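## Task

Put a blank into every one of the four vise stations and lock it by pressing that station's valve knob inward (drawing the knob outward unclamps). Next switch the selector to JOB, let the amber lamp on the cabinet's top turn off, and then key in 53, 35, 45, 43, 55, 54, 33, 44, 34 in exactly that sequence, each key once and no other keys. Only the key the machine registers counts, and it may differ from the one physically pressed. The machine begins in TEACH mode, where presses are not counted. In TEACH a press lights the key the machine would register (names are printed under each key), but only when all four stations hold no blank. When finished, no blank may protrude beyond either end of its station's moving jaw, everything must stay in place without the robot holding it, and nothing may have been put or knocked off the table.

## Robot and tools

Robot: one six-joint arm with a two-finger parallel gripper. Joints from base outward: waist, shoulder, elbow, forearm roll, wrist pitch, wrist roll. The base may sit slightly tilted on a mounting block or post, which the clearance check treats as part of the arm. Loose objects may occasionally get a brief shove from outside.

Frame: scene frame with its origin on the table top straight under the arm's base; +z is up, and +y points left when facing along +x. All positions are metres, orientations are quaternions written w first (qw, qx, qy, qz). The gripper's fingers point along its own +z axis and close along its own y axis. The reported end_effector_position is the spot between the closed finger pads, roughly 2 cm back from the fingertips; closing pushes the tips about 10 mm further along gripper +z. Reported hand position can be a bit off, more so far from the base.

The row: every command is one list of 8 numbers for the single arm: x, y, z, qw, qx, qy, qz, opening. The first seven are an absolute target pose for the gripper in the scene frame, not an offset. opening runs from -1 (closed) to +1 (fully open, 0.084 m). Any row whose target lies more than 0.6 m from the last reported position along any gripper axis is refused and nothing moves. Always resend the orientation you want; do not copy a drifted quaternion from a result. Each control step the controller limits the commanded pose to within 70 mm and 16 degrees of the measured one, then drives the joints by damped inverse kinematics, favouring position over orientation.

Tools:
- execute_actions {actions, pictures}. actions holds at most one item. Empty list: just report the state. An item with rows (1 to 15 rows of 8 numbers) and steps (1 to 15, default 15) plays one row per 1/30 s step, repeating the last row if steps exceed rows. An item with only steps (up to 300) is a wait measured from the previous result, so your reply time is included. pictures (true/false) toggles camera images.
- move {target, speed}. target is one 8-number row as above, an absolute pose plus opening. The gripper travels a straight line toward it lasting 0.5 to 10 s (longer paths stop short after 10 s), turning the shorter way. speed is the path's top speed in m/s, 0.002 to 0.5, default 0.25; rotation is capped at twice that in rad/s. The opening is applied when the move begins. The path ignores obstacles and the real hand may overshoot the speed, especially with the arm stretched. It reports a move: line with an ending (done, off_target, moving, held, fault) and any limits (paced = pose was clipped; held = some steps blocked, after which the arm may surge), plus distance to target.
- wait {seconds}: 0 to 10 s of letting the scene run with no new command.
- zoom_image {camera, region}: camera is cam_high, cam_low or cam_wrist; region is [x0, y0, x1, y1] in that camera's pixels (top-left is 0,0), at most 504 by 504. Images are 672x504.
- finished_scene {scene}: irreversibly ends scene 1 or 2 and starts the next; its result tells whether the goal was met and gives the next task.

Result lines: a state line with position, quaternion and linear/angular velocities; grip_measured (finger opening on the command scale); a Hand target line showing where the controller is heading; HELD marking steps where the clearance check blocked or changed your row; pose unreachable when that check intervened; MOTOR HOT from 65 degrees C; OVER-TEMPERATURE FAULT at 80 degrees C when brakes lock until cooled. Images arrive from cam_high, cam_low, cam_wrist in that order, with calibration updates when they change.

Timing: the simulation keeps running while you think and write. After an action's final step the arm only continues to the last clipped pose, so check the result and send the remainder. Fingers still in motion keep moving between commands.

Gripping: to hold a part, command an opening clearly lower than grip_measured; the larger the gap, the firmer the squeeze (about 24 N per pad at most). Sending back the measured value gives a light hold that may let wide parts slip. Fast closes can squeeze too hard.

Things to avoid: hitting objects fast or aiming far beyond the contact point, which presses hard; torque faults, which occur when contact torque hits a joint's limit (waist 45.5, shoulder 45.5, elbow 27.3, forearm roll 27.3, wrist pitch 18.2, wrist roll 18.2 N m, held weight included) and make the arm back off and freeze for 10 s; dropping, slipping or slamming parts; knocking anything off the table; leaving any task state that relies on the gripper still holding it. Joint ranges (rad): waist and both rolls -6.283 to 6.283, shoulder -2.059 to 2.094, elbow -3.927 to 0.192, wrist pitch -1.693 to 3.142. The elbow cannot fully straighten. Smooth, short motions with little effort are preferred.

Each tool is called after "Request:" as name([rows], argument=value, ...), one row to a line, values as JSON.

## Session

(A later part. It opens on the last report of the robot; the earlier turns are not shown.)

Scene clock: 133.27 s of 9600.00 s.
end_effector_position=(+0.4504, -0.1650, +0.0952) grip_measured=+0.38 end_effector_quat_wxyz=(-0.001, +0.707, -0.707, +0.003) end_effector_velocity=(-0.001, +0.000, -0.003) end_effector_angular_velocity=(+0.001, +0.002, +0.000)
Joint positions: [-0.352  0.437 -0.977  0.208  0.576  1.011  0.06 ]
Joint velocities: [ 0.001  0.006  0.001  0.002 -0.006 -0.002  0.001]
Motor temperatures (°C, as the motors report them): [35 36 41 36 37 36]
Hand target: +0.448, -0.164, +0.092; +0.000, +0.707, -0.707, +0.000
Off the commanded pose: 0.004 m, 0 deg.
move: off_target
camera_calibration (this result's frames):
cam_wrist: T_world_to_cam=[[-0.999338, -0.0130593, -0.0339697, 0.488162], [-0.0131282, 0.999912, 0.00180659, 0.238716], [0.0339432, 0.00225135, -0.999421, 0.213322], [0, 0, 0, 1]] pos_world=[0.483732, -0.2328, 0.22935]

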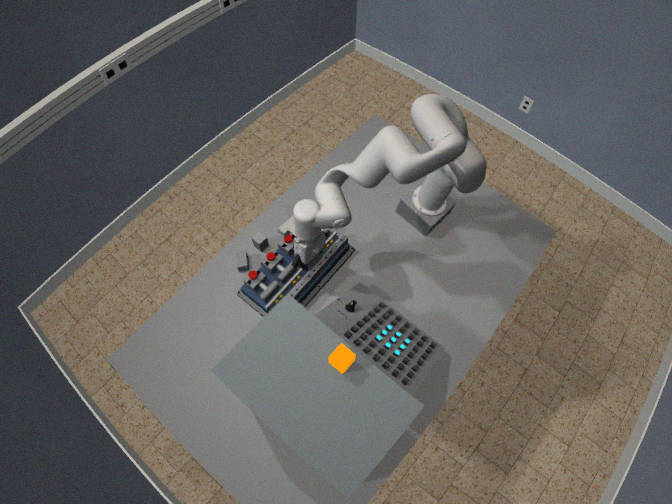

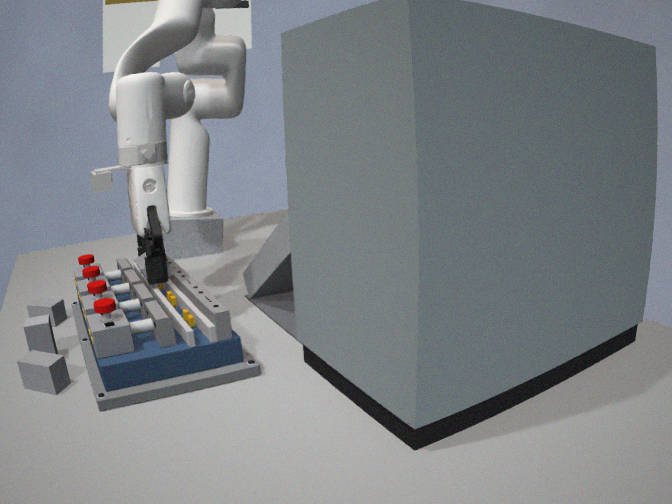

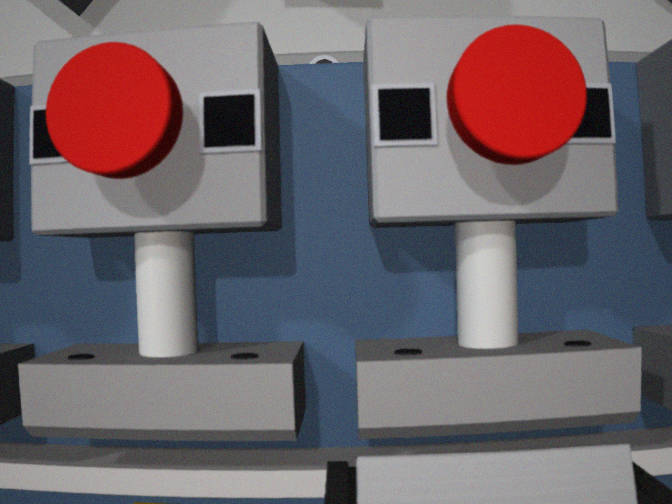

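Request:
execute_actions([
  {"rows":[[0.448,-0.164,0.097,0,0.707,-0.707,0,0.7]],"steps":15},
], pictures=false)

Request:
move(target=[0.448,-0.10,0.2,0,0.707,-0.707,0,0.7], speed=0.1)

Request:
zoom_image(camera="cam_low", region=[60, 180, 280, 380])

Scene clock: 135.30 s of 9600.00 s.
end_effector_position=(+0.4472, -0.1636, +0.0960) grip_measured=+0.70 end_effector_quat_wxyz=(+0.000, +0.707, -0.707, -0.001) end_effector_velocity=(+0.004, -0.002, +0.005) end_effector_angular_velocity=(-0.006, -0.012, +0.000)
Joint positions: [-0.352  0.431 -0.972  0.205  0.587  1.013  0.073]
Joint velocities: [-0.002 -0.006 -0.005 -0.001 -0.002 -0.     0.   ]
Motor temperatures (°C, as the motors report them): [35 36 41 36 37 36]
Hand target: +0.448, -0.164, +0.097; +0.000, +0.707, -0.707, +0.000
Off the commanded pose: 0.001 m, 0 deg.
Steps of this call (steps 1 to 46: nothing new was sent; steps 47 to 61: all 15 steps of this action). Readings (end_effector_position):
47: (+0.4498, -0.1646, +0.0934)
48: (+0.4472, -0.1633, +0.0916)
50: (+0.4398, -0.1604, +0.0867)
54: (+0.4432, -0.1618, +0.0915)
61: the state above

Scene clock: 137.20 s of 9600.00 s.
end_effector_position=(+0.4482, -0.1003, +0.1994) grip_measured=+0.70 end_effector_quat_wxyz=(+0.000, +0.707, -0.707, -0.000) end_effector_velocity=(+0.001, +0.001, +0.004) end_effector_angular_velocity=(-0.001, -0.003, +0.001)
Joint positions: [-0.262  0.136 -0.935  0.157  0.829  1.169  0.073]
Joint velocities: [ 0.002 -0.007 -0.003 -0.001  0.006  0.003  0.   ]
Motor temperatures (°C, as the motors report them): [35 36 41 36 37 36]
Hand target: +0.448, -0.100, +0.200; -0.000, +0.707, -0.707, -0.000
Off the commanded pose: 0.001 m, 0 deg.
move: done
camera_calibration (this result's frames):
cam_wrist: T_world_to_cam=[[-0.999565, -0.0126467, -0.0266373, 0.489018], [-0.0127903, 0.999905, 0.00522817, 0.172939], [0.0265687, 0.0055666, -0.999631, 0.321016], [0, 0, 0, 1]] pos_world=[0.482488, -0.168525, 0.33302]

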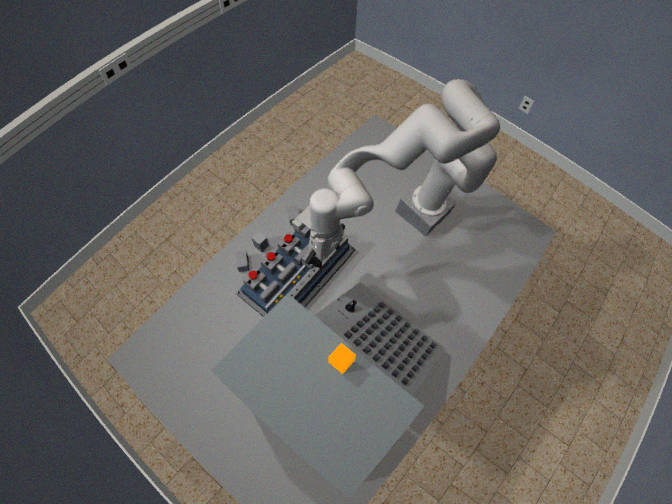

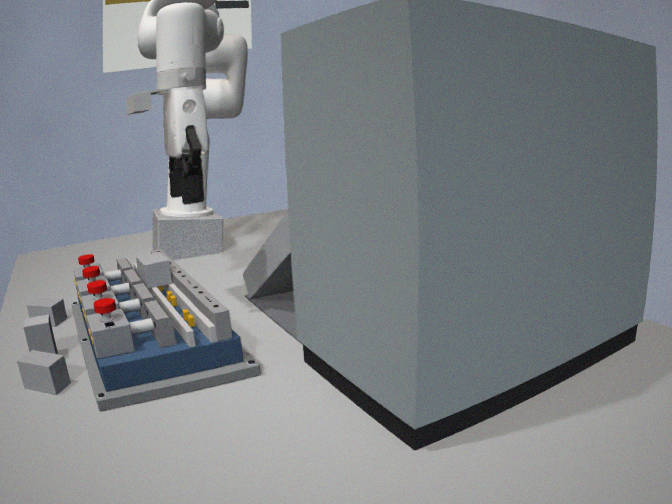

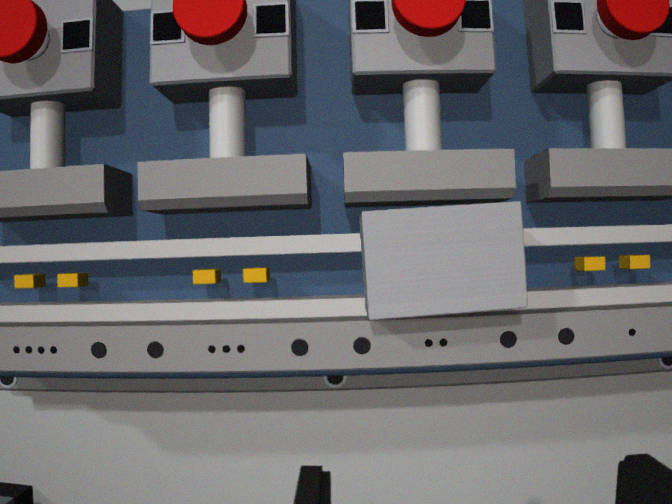

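Region (60, 180, 280, 380) of cam_low's 672x504 image, scaled by 2.291, with more detail than that image has; it fills the top 458 rows of this view, and the rest is white.

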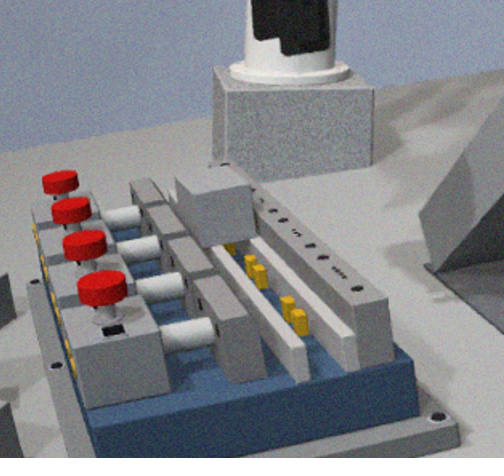

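Request:
move(target=[0.45,-0.265,0.17,0,0.707,-0.707,0,-1], speed=0.15)

Request:
move(target=[0.45,-0.265,0.13,0,0.707,-0.707,0,-1], speed=0.02)

Request:
zoom_image(camera="cam_low", region=[60, 180, 280, 380])

Scene clock: 141.97 s of 9600.00 s.
end_effector_position=(+0.4497, -0.2644, +0.1701) grip_measured=-1.00 end_effector_quat_wxyz=(-0.000, +0.707, -0.707, +0.000) end_effector_velocity=(-0.001, -0.002, -0.002) end_effector_angular_velocity=(+0.003, +0.004, -0.001)
Joint positions: [-0.551  0.434 -1.209  0.141  0.835  0.89   0.   ]
Joint velocities: [-0.004  0.008 -0.007 -0.     0.005 -0.003  0.   ]
Motor temperatures (°C, as the motors report them): [35 36 41 36 37 36]
Hand target: +0.450, -0.265, +0.170; -0.000, +0.707, -0.707, +0.000
Off the commanded pose: 0.001 m, 0 deg.
After step 90, 0.13 s passed at rest.
move: done
camera_calibration (this result's frames):
cam_wrist: T_world_to_cam=[[-0.999525, -0.0129376, -0.0279746, 0.487805], [-0.0130848, 0.999901, 0.00508502, 0.337352], [0.0279061, 0.00544865, -0.999596, 0.291964], [0, 0, 0, 1]] pos_world=[0.48384, -0.332598, 0.303777]

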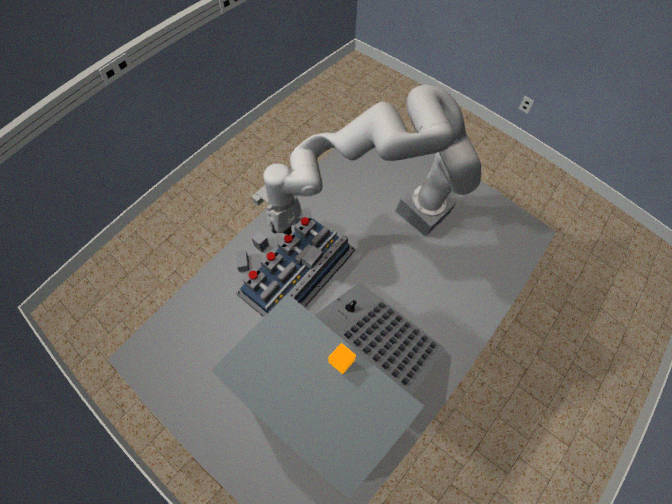

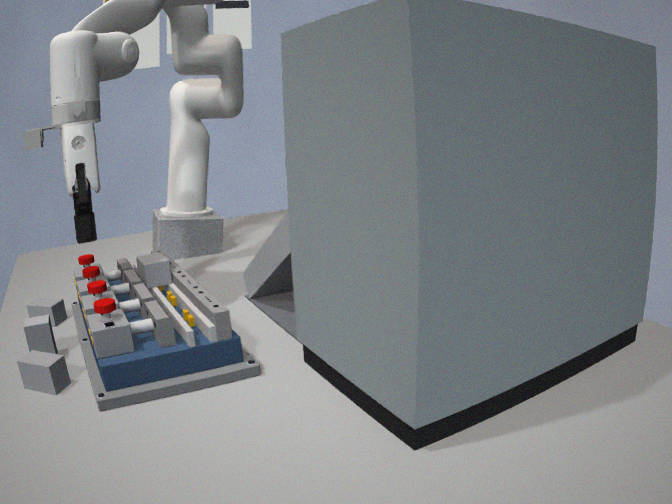

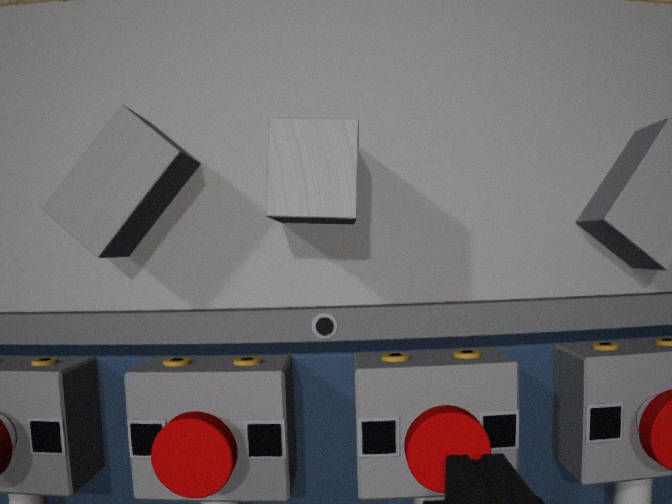

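Scene clock: 144.27 s of 9600.00 s.
end_effector_position=(+0.4499, -0.2650, +0.1303) grip_measured=-1.00 end_effector_quat_wxyz=(+0.000, +0.707, -0.707, +0.000) end_effector_velocity=(+0.002, -0.001, -0.000) end_effector_angular_velocity=(-0.004, -0.005, -0.000)
Joint positions: [-0.541  0.509 -1.192  0.155  0.743  0.882  0.   ]
Joint velocities: [ 0.     0.002 -0.001  0.001 -0.006 -0.     0.   ]
Motor temperatures (°C, as the motors report them): [35 36 41 36 37 36]
Hand target: +0.450, -0.265, +0.130; +0.000, +0.707, -0.707, +0.000
Off the commanded pose: 0.000 m, 0 deg.
move: done
camera_calibration (this result's frames):
cam_wrist: T_world_to_cam=[[-0.99955, -0.0125197, -0.027273, 0.486895], [-0.0126505, 0.999909, 0.0046288, 0.33806], [0.0272126, 0.00497174, -0.999617, 0.252345], [0, 0, 0, 1]] pos_world=[0.484085, -0.333188, 0.263963]

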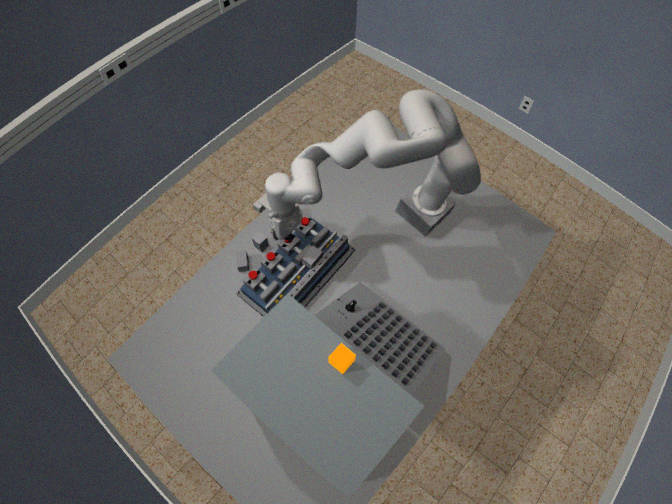

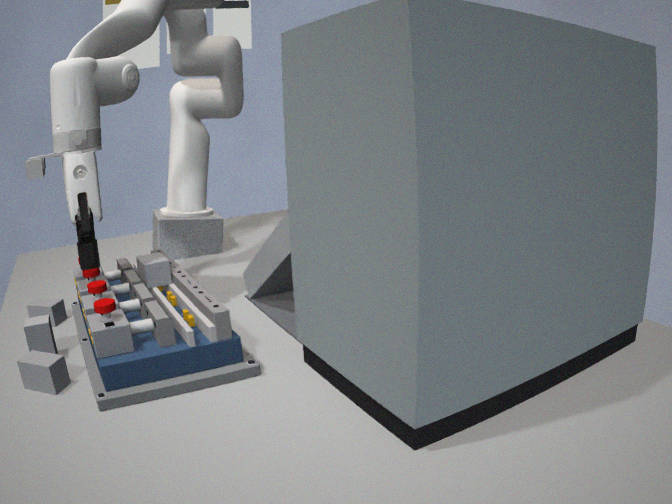

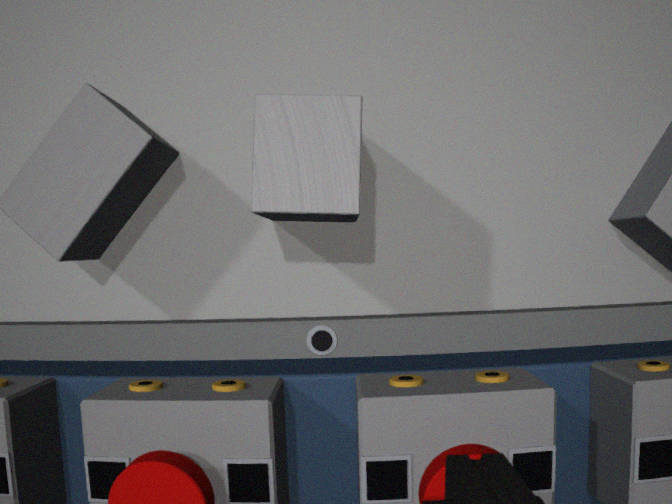

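Region (60, 180, 280, 380) of cam_low's 672x504 image, scaled by 2.291, with more detail than that image has; it fills the top 458 rows of this view, and the rest is white.

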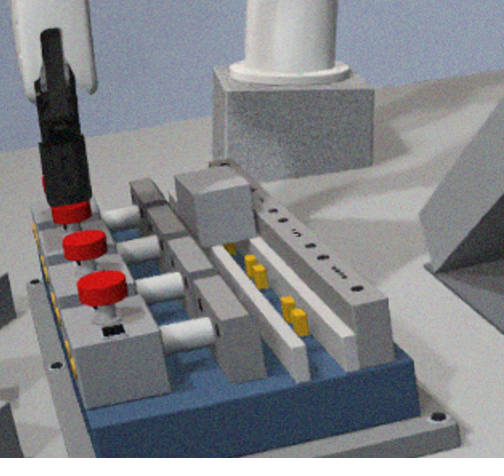

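Near the top. Push further.

Request:
move(target=[0.45,-0.265,0.115,0,0.707,-0.707,0,-1], speed=0.015)

Request:
zoom_image(camera="cam_low", region=[60, 180, 280, 380])

Scene clock: 146.47 s of 9600.00 s.
end_effector_position=(+0.4510, -0.2656, +0.1176) grip_measured=-1.00 end_effector_quat_wxyz=(-0.000, +0.707, -0.707, +0.002) end_effector_velocity=(+0.003, -0.002, -0.001) end_effector_angular_velocity=(-0.006, -0.008, +0.001)
Joint positions: [-0.537  0.536 -1.191  0.161  0.711  0.877  0.   ]
Joint velocities: [ 0.001  0.007 -0.005  0.002 -0.013 -0.001  0.   ]
Motor temperatures (°C, as the motors report them): [35 36 41 36 37 36]
Hand target: +0.450, -0.265, +0.115; +0.000, +0.707, -0.707, +0.000
Off the commanded pose: 0.003 m, 0 deg.
move: done
camera_calibration (this result's frames):
cam_wrist: T_world_to_cam=[[-0.999457, -0.0128234, -0.0303614, 0.487851], [-0.0129142, 0.999913, 0.00279581, 0.339068], [0.0303229, 0.00318638, -0.999535, 0.237752], [0, 0, 0, 1]] pos_world=[0.484756, -0.33354, 0.251505]

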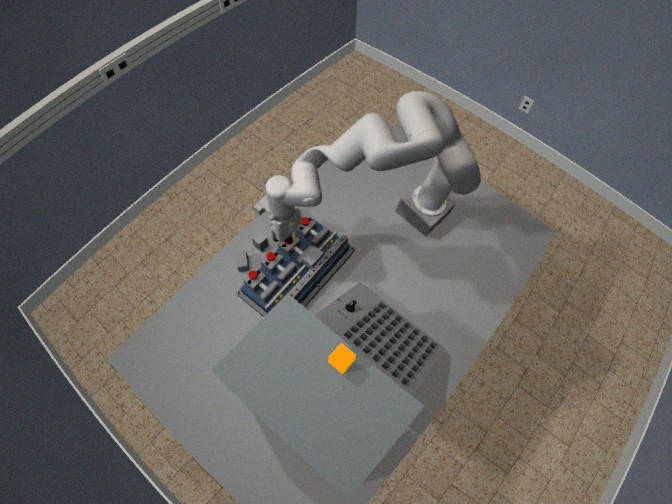

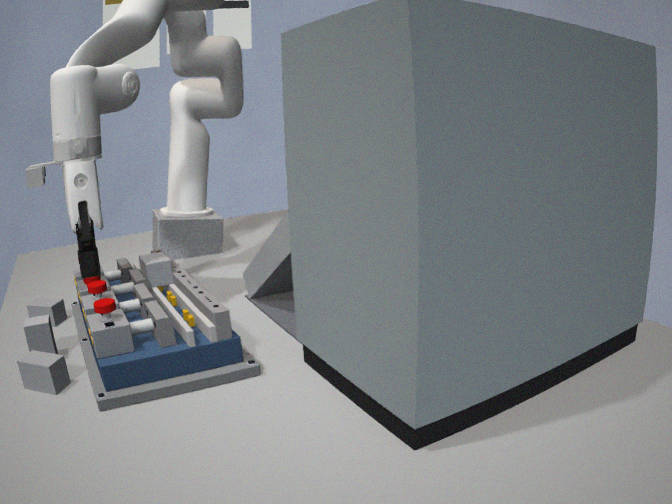

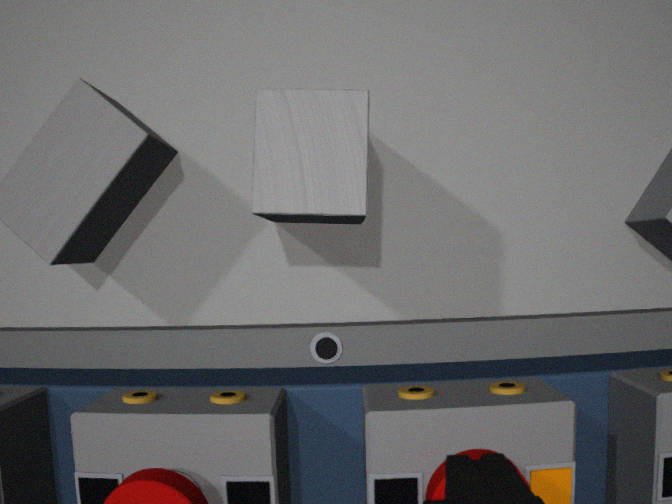

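Region (60, 180, 280, 380) of cam_low's 672x504 image, scaled by 2.291, with more detail than that image has; it fills the top 458 rows of this view, and the rest is white.

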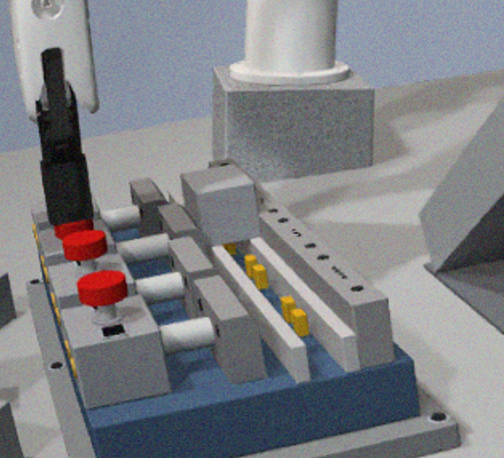

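Request:
move(target=[0.45,-0.22,0.22,0,0.707,-0.707,0,0.7], speed=0.15)

Scene clock: 148.77 s of 9600.00 s.
end_effector_position=(+0.4501, -0.2202, +0.2193) grip_measured=+0.70 end_effector_quat_wxyz=(+0.000, +0.707, -0.707, -0.000) end_effector_velocity=(+0.002, +0.000, +0.005) end_effector_angular_velocity=(-0.003, -0.006, +0.001)
Joint positions: [-0.491  0.281 -1.156  0.134  0.93   0.965  0.073]
Joint velocities: [ 0.001 -0.008 -0.004 -0.001  0.005  0.002  0.   ]
Motor temperatures (°C, as the motors report them): [35 36 41 36 37 36]
Hand target: +0.450, -0.220, +0.220; -0.000, +0.707, -0.707, -0.000
Off the commanded pose: 0.001 m, 0 deg.
move: done
camera_calibration (this result's frames):
cam_wrist: T_world_to_cam=[[-0.999567, -0.0126353, -0.026574, 0.489927], [-0.0127841, 0.999904, 0.00543591, 0.292736], [0.0265028, 0.00577329, -0.999632, 0.341594], [0, 0, 0, 1]] pos_world=[0.484404, -0.288489, 0.352896]

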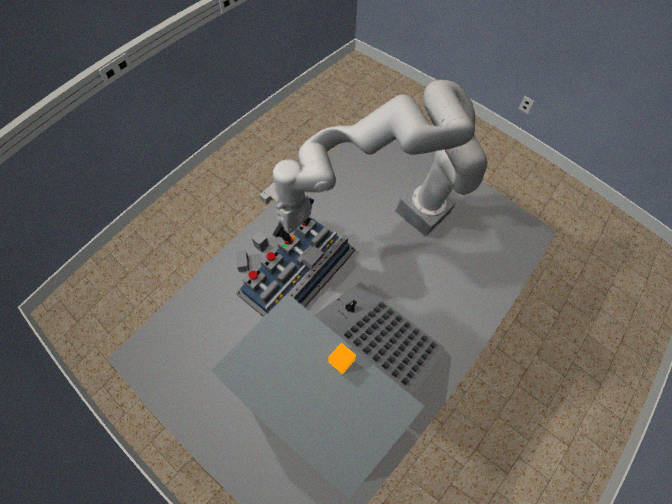

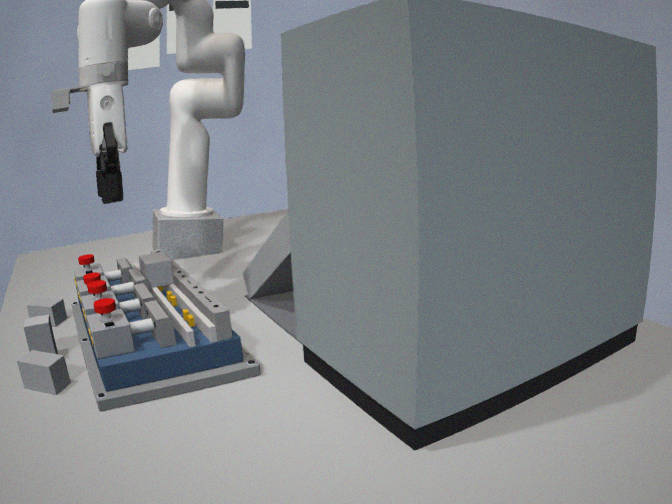

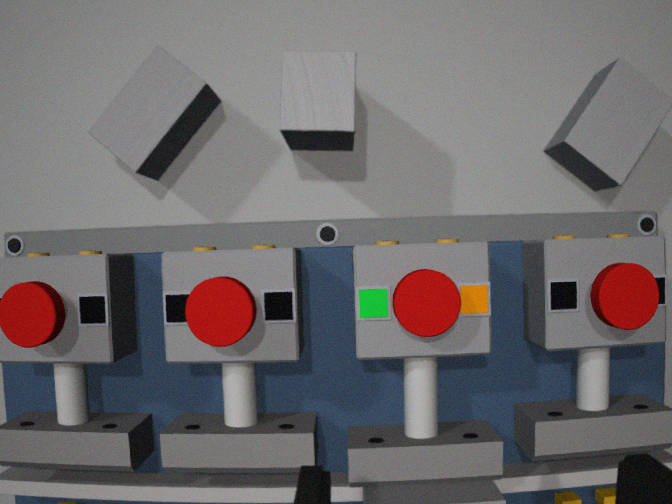

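Request:
move(target=[0.343,-0.355,0.13,0,0.951,-0.309,0,0.7])

Scene clock: 152.10 s of 9600.00 s.
end_effector_position=(+0.3429, -0.3542, +0.1303) grip_measured=+0.70 end_effector_quat_wxyz=(+0.000, +0.951, -0.310, +0.000) end_effector_velocity=(-0.002, -0.001, -0.002) end_effector_angular_velocity=(+0.004, -0.001, +0.011)
Joint positions: [-0.803  0.472 -1.093  0.134  0.705 -0.311  0.073]
Joint velocities: [-0.005  0.005 -0.001  0.005 -0.001 -0.02   0.   ]
Motor temperatures (°C, as the motors report them): [35 36 41 36 37 36]
Hand target: +0.343, -0.354, +0.130; -0.000, +0.951, -0.309, +0.000
Off the commanded pose: 0.001 m, 0 deg.
move: done
camera_calibration (this result's frames):
cam_wrist: T_world_to_cam=[[-0.578233, -0.815418, -0.0271866, -0.0500736], [-0.815779, 0.578348, 0.00424333, 0.552034], [0.0122632, 0.0246319, -0.999621, 0.267851], [0, 0, 0, 1]] pos_world=[0.418099, -0.366696, 0.264045]

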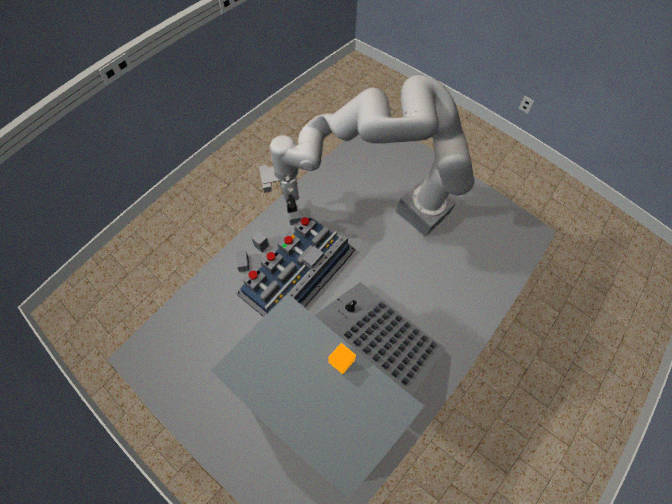

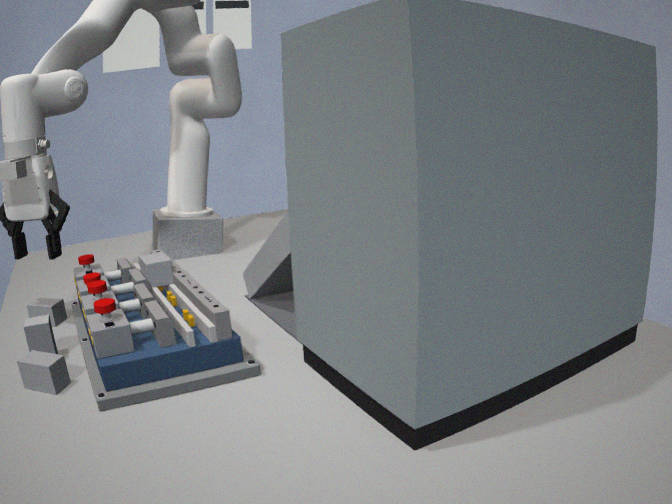

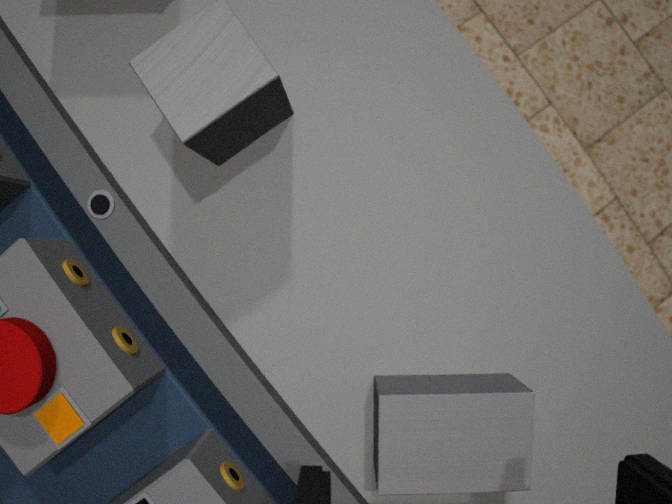

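Request:
move(target=[0.337,-0.3575,0.075,0,0.951,-0.309,0,0.7], speed=0.1)

Request:
move(target=[0.337,-0.3575,0.032,0,0.951,-0.309,0,0.7], speed=0.05)

Request:
execute_actions([
  {"rows":[[0.337,-0.3575,0.032,0,0.951,-0.309,0,0.0]],"steps":15},
])

Scene clock: 155.60 s of 9600.00 s.
end_effector_position=(+0.3371, -0.3576, +0.0758) grip_measured=+0.70 end_effector_quat_wxyz=(+0.000, +0.951, -0.309, +0.000) end_effector_velocity=(-0.001, +0.001, -0.005) end_effector_angular_velocity=(+0.003, +0.002, -0.000)
Joint positions: [-0.802  0.593 -1.086  0.159  0.578 -0.342  0.073]
Joint velocities: [ 0.     0.009  0.001  0.002 -0.007 -0.002 -0.   ]
Motor temperatures (°C, as the motors report them): [35 36 41 36 37 36]
Hand target: +0.337, -0.357, +0.075; +0.000, +0.951, -0.309, -0.000
Off the commanded pose: 0.001 m, 0 deg.
move: done
camera_calibration (this result's frames):
cam_wrist: T_world_to_cam=[[-0.577342, -0.816062, -0.0268211, -0.0582161], [-0.816411, 0.577458, 0.00395515, 0.549448], [0.0122604, 0.0241805, -0.999632, 0.213325], [0, 0, 0, 1]] pos_world=[0.412349, -0.36995, 0.209512]

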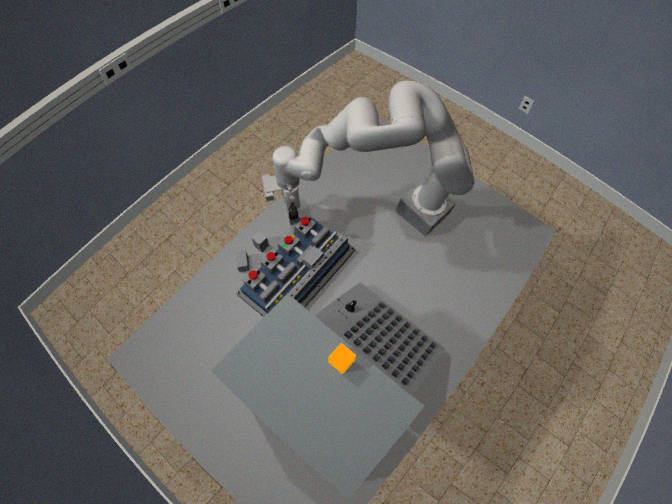

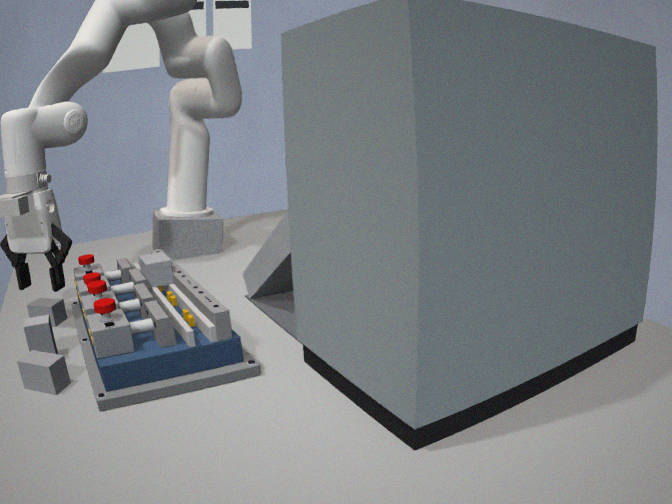

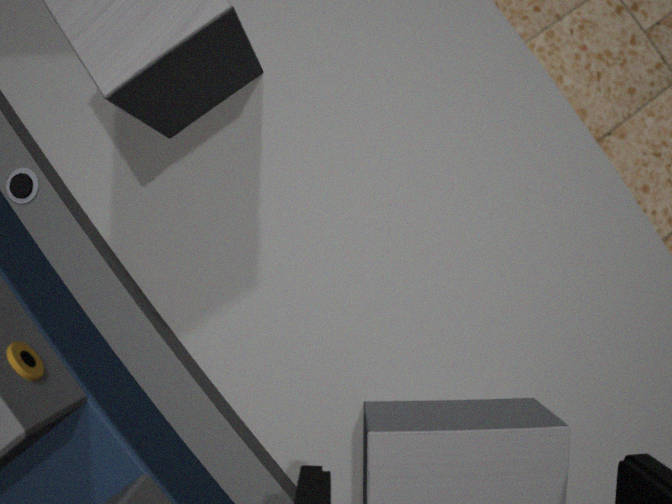

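Scene clock: 156.83 s of 9600.00 s.
end_effector_position=(+0.3370, -0.3576, +0.0325) grip_measured=+0.70 end_effector_quat_wxyz=(+0.000, +0.951, -0.309, +0.000) end_effector_velocity=(+0.000, -0.000, -0.002) end_effector_angular_velocity=(+0.000, -0.000, -0.000)
Joint positions: [-0.79   0.702 -1.107  0.187  0.49  -0.362  0.073]
Joint velocities: [ 0.001  0.006 -0.002  0.002 -0.004 -0.001 -0.   ]
Motor temperatures (°C, as the motors report them): [35 36 41 36 37 36]
Hand target: +0.337, -0.357, +0.032; +0.000, +0.951, -0.309, -0.000
Off the commanded pose: 0.001 m, 0 deg.
move: done
camera_calibration (this result's frames):
cam_wrist: T_world_to_cam=[[-0.577352, -0.816051, -0.0269363, -0.059416], [-0.816406, 0.577462, 0.00432217, 0.549538], [0.0120275, 0.0244863, -0.999628, 0.170256], [0, 0, 0, 1]] pos_world=[0.412294, -0.369992, 0.166216]

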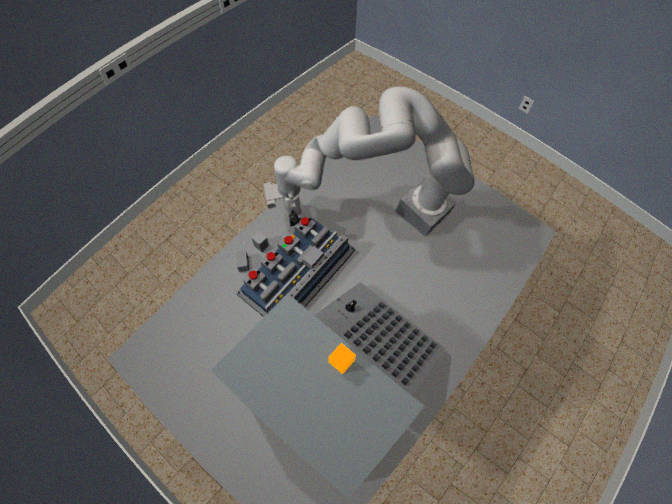

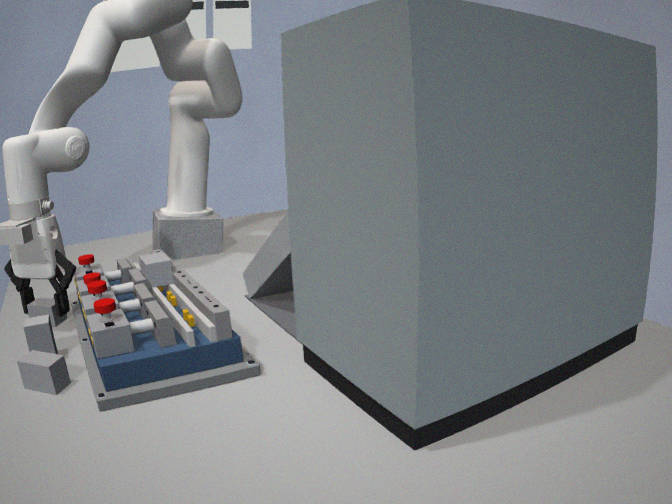

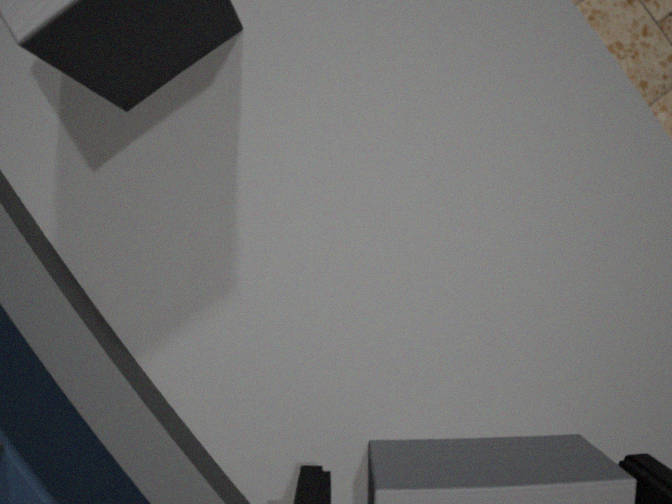

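Scene clock: 157.33 s of 9600.00 s.
end_effector_position=(+0.3373, -0.3578, +0.0325) grip_measured=+0.37 end_effector_quat_wxyz=(+0.000, +0.951, -0.309, +0.000) end_effector_velocity=(+0.000, +0.000, -0.000) end_effector_angular_velocity=(-0.000, -0.000, +0.000)
Joint positions: [-0.79   0.703 -1.107  0.188  0.489 -0.363  0.06 ]
Joint velocities: [ 0.     0.001 -0.     0.    -0.001 -0.     0.   ]
Motor temperatures (°C, as the motors report them): [35 36 41 36 37 36]
Hand target: +0.337, -0.357, +0.032; +0.000, +0.951, -0.309, -0.000
Off the commanded pose: 0.001 m, 0 deg.
Steps of this call (steps 1 to 15: all 15 steps of this action). Readings (end_effector_position):
1: (+0.3370, -0.3576, +0.0325)
2: (+0.3371, -0.3577, +0.0325)
4: (+0.3372, -0.3579, +0.0326)
8: (+0.3372, -0.3579, +0.0325)
15: the state above
camera_calibration (this result's frames):
cam_wrist: T_world_to_cam=[[-0.577331, -0.816064, -0.0270033, -0.0594898], [-0.816414, 0.577455, 0.00374353, 0.54986], [0.0125382, 0.0242071, -0.999628, 0.169928], [0, 0, 0, 1]] pos_world=[0.412437, -0.37018, 0.1662]

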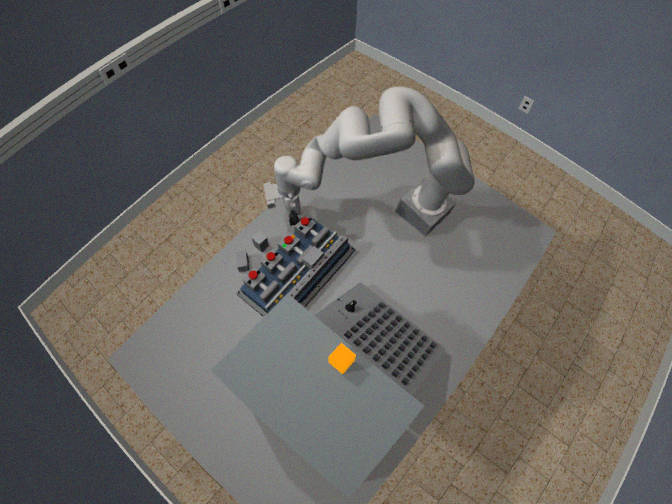

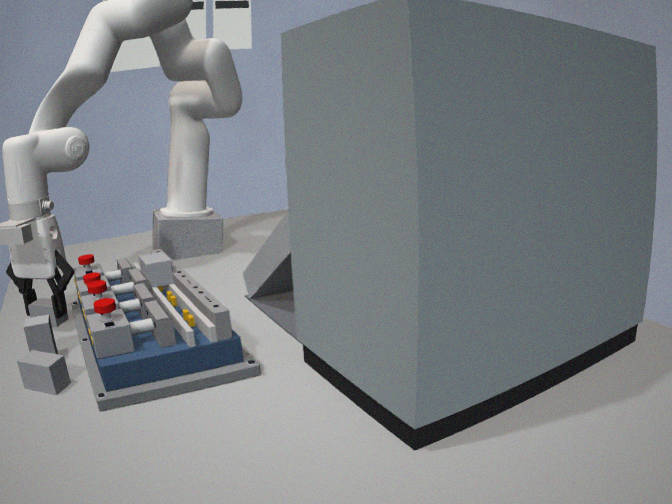

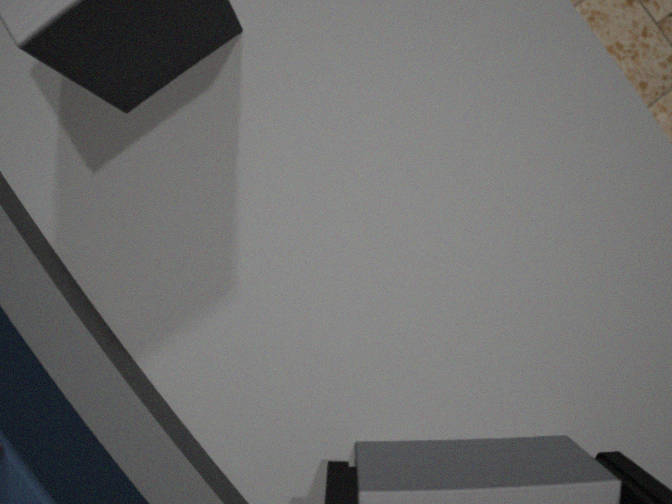

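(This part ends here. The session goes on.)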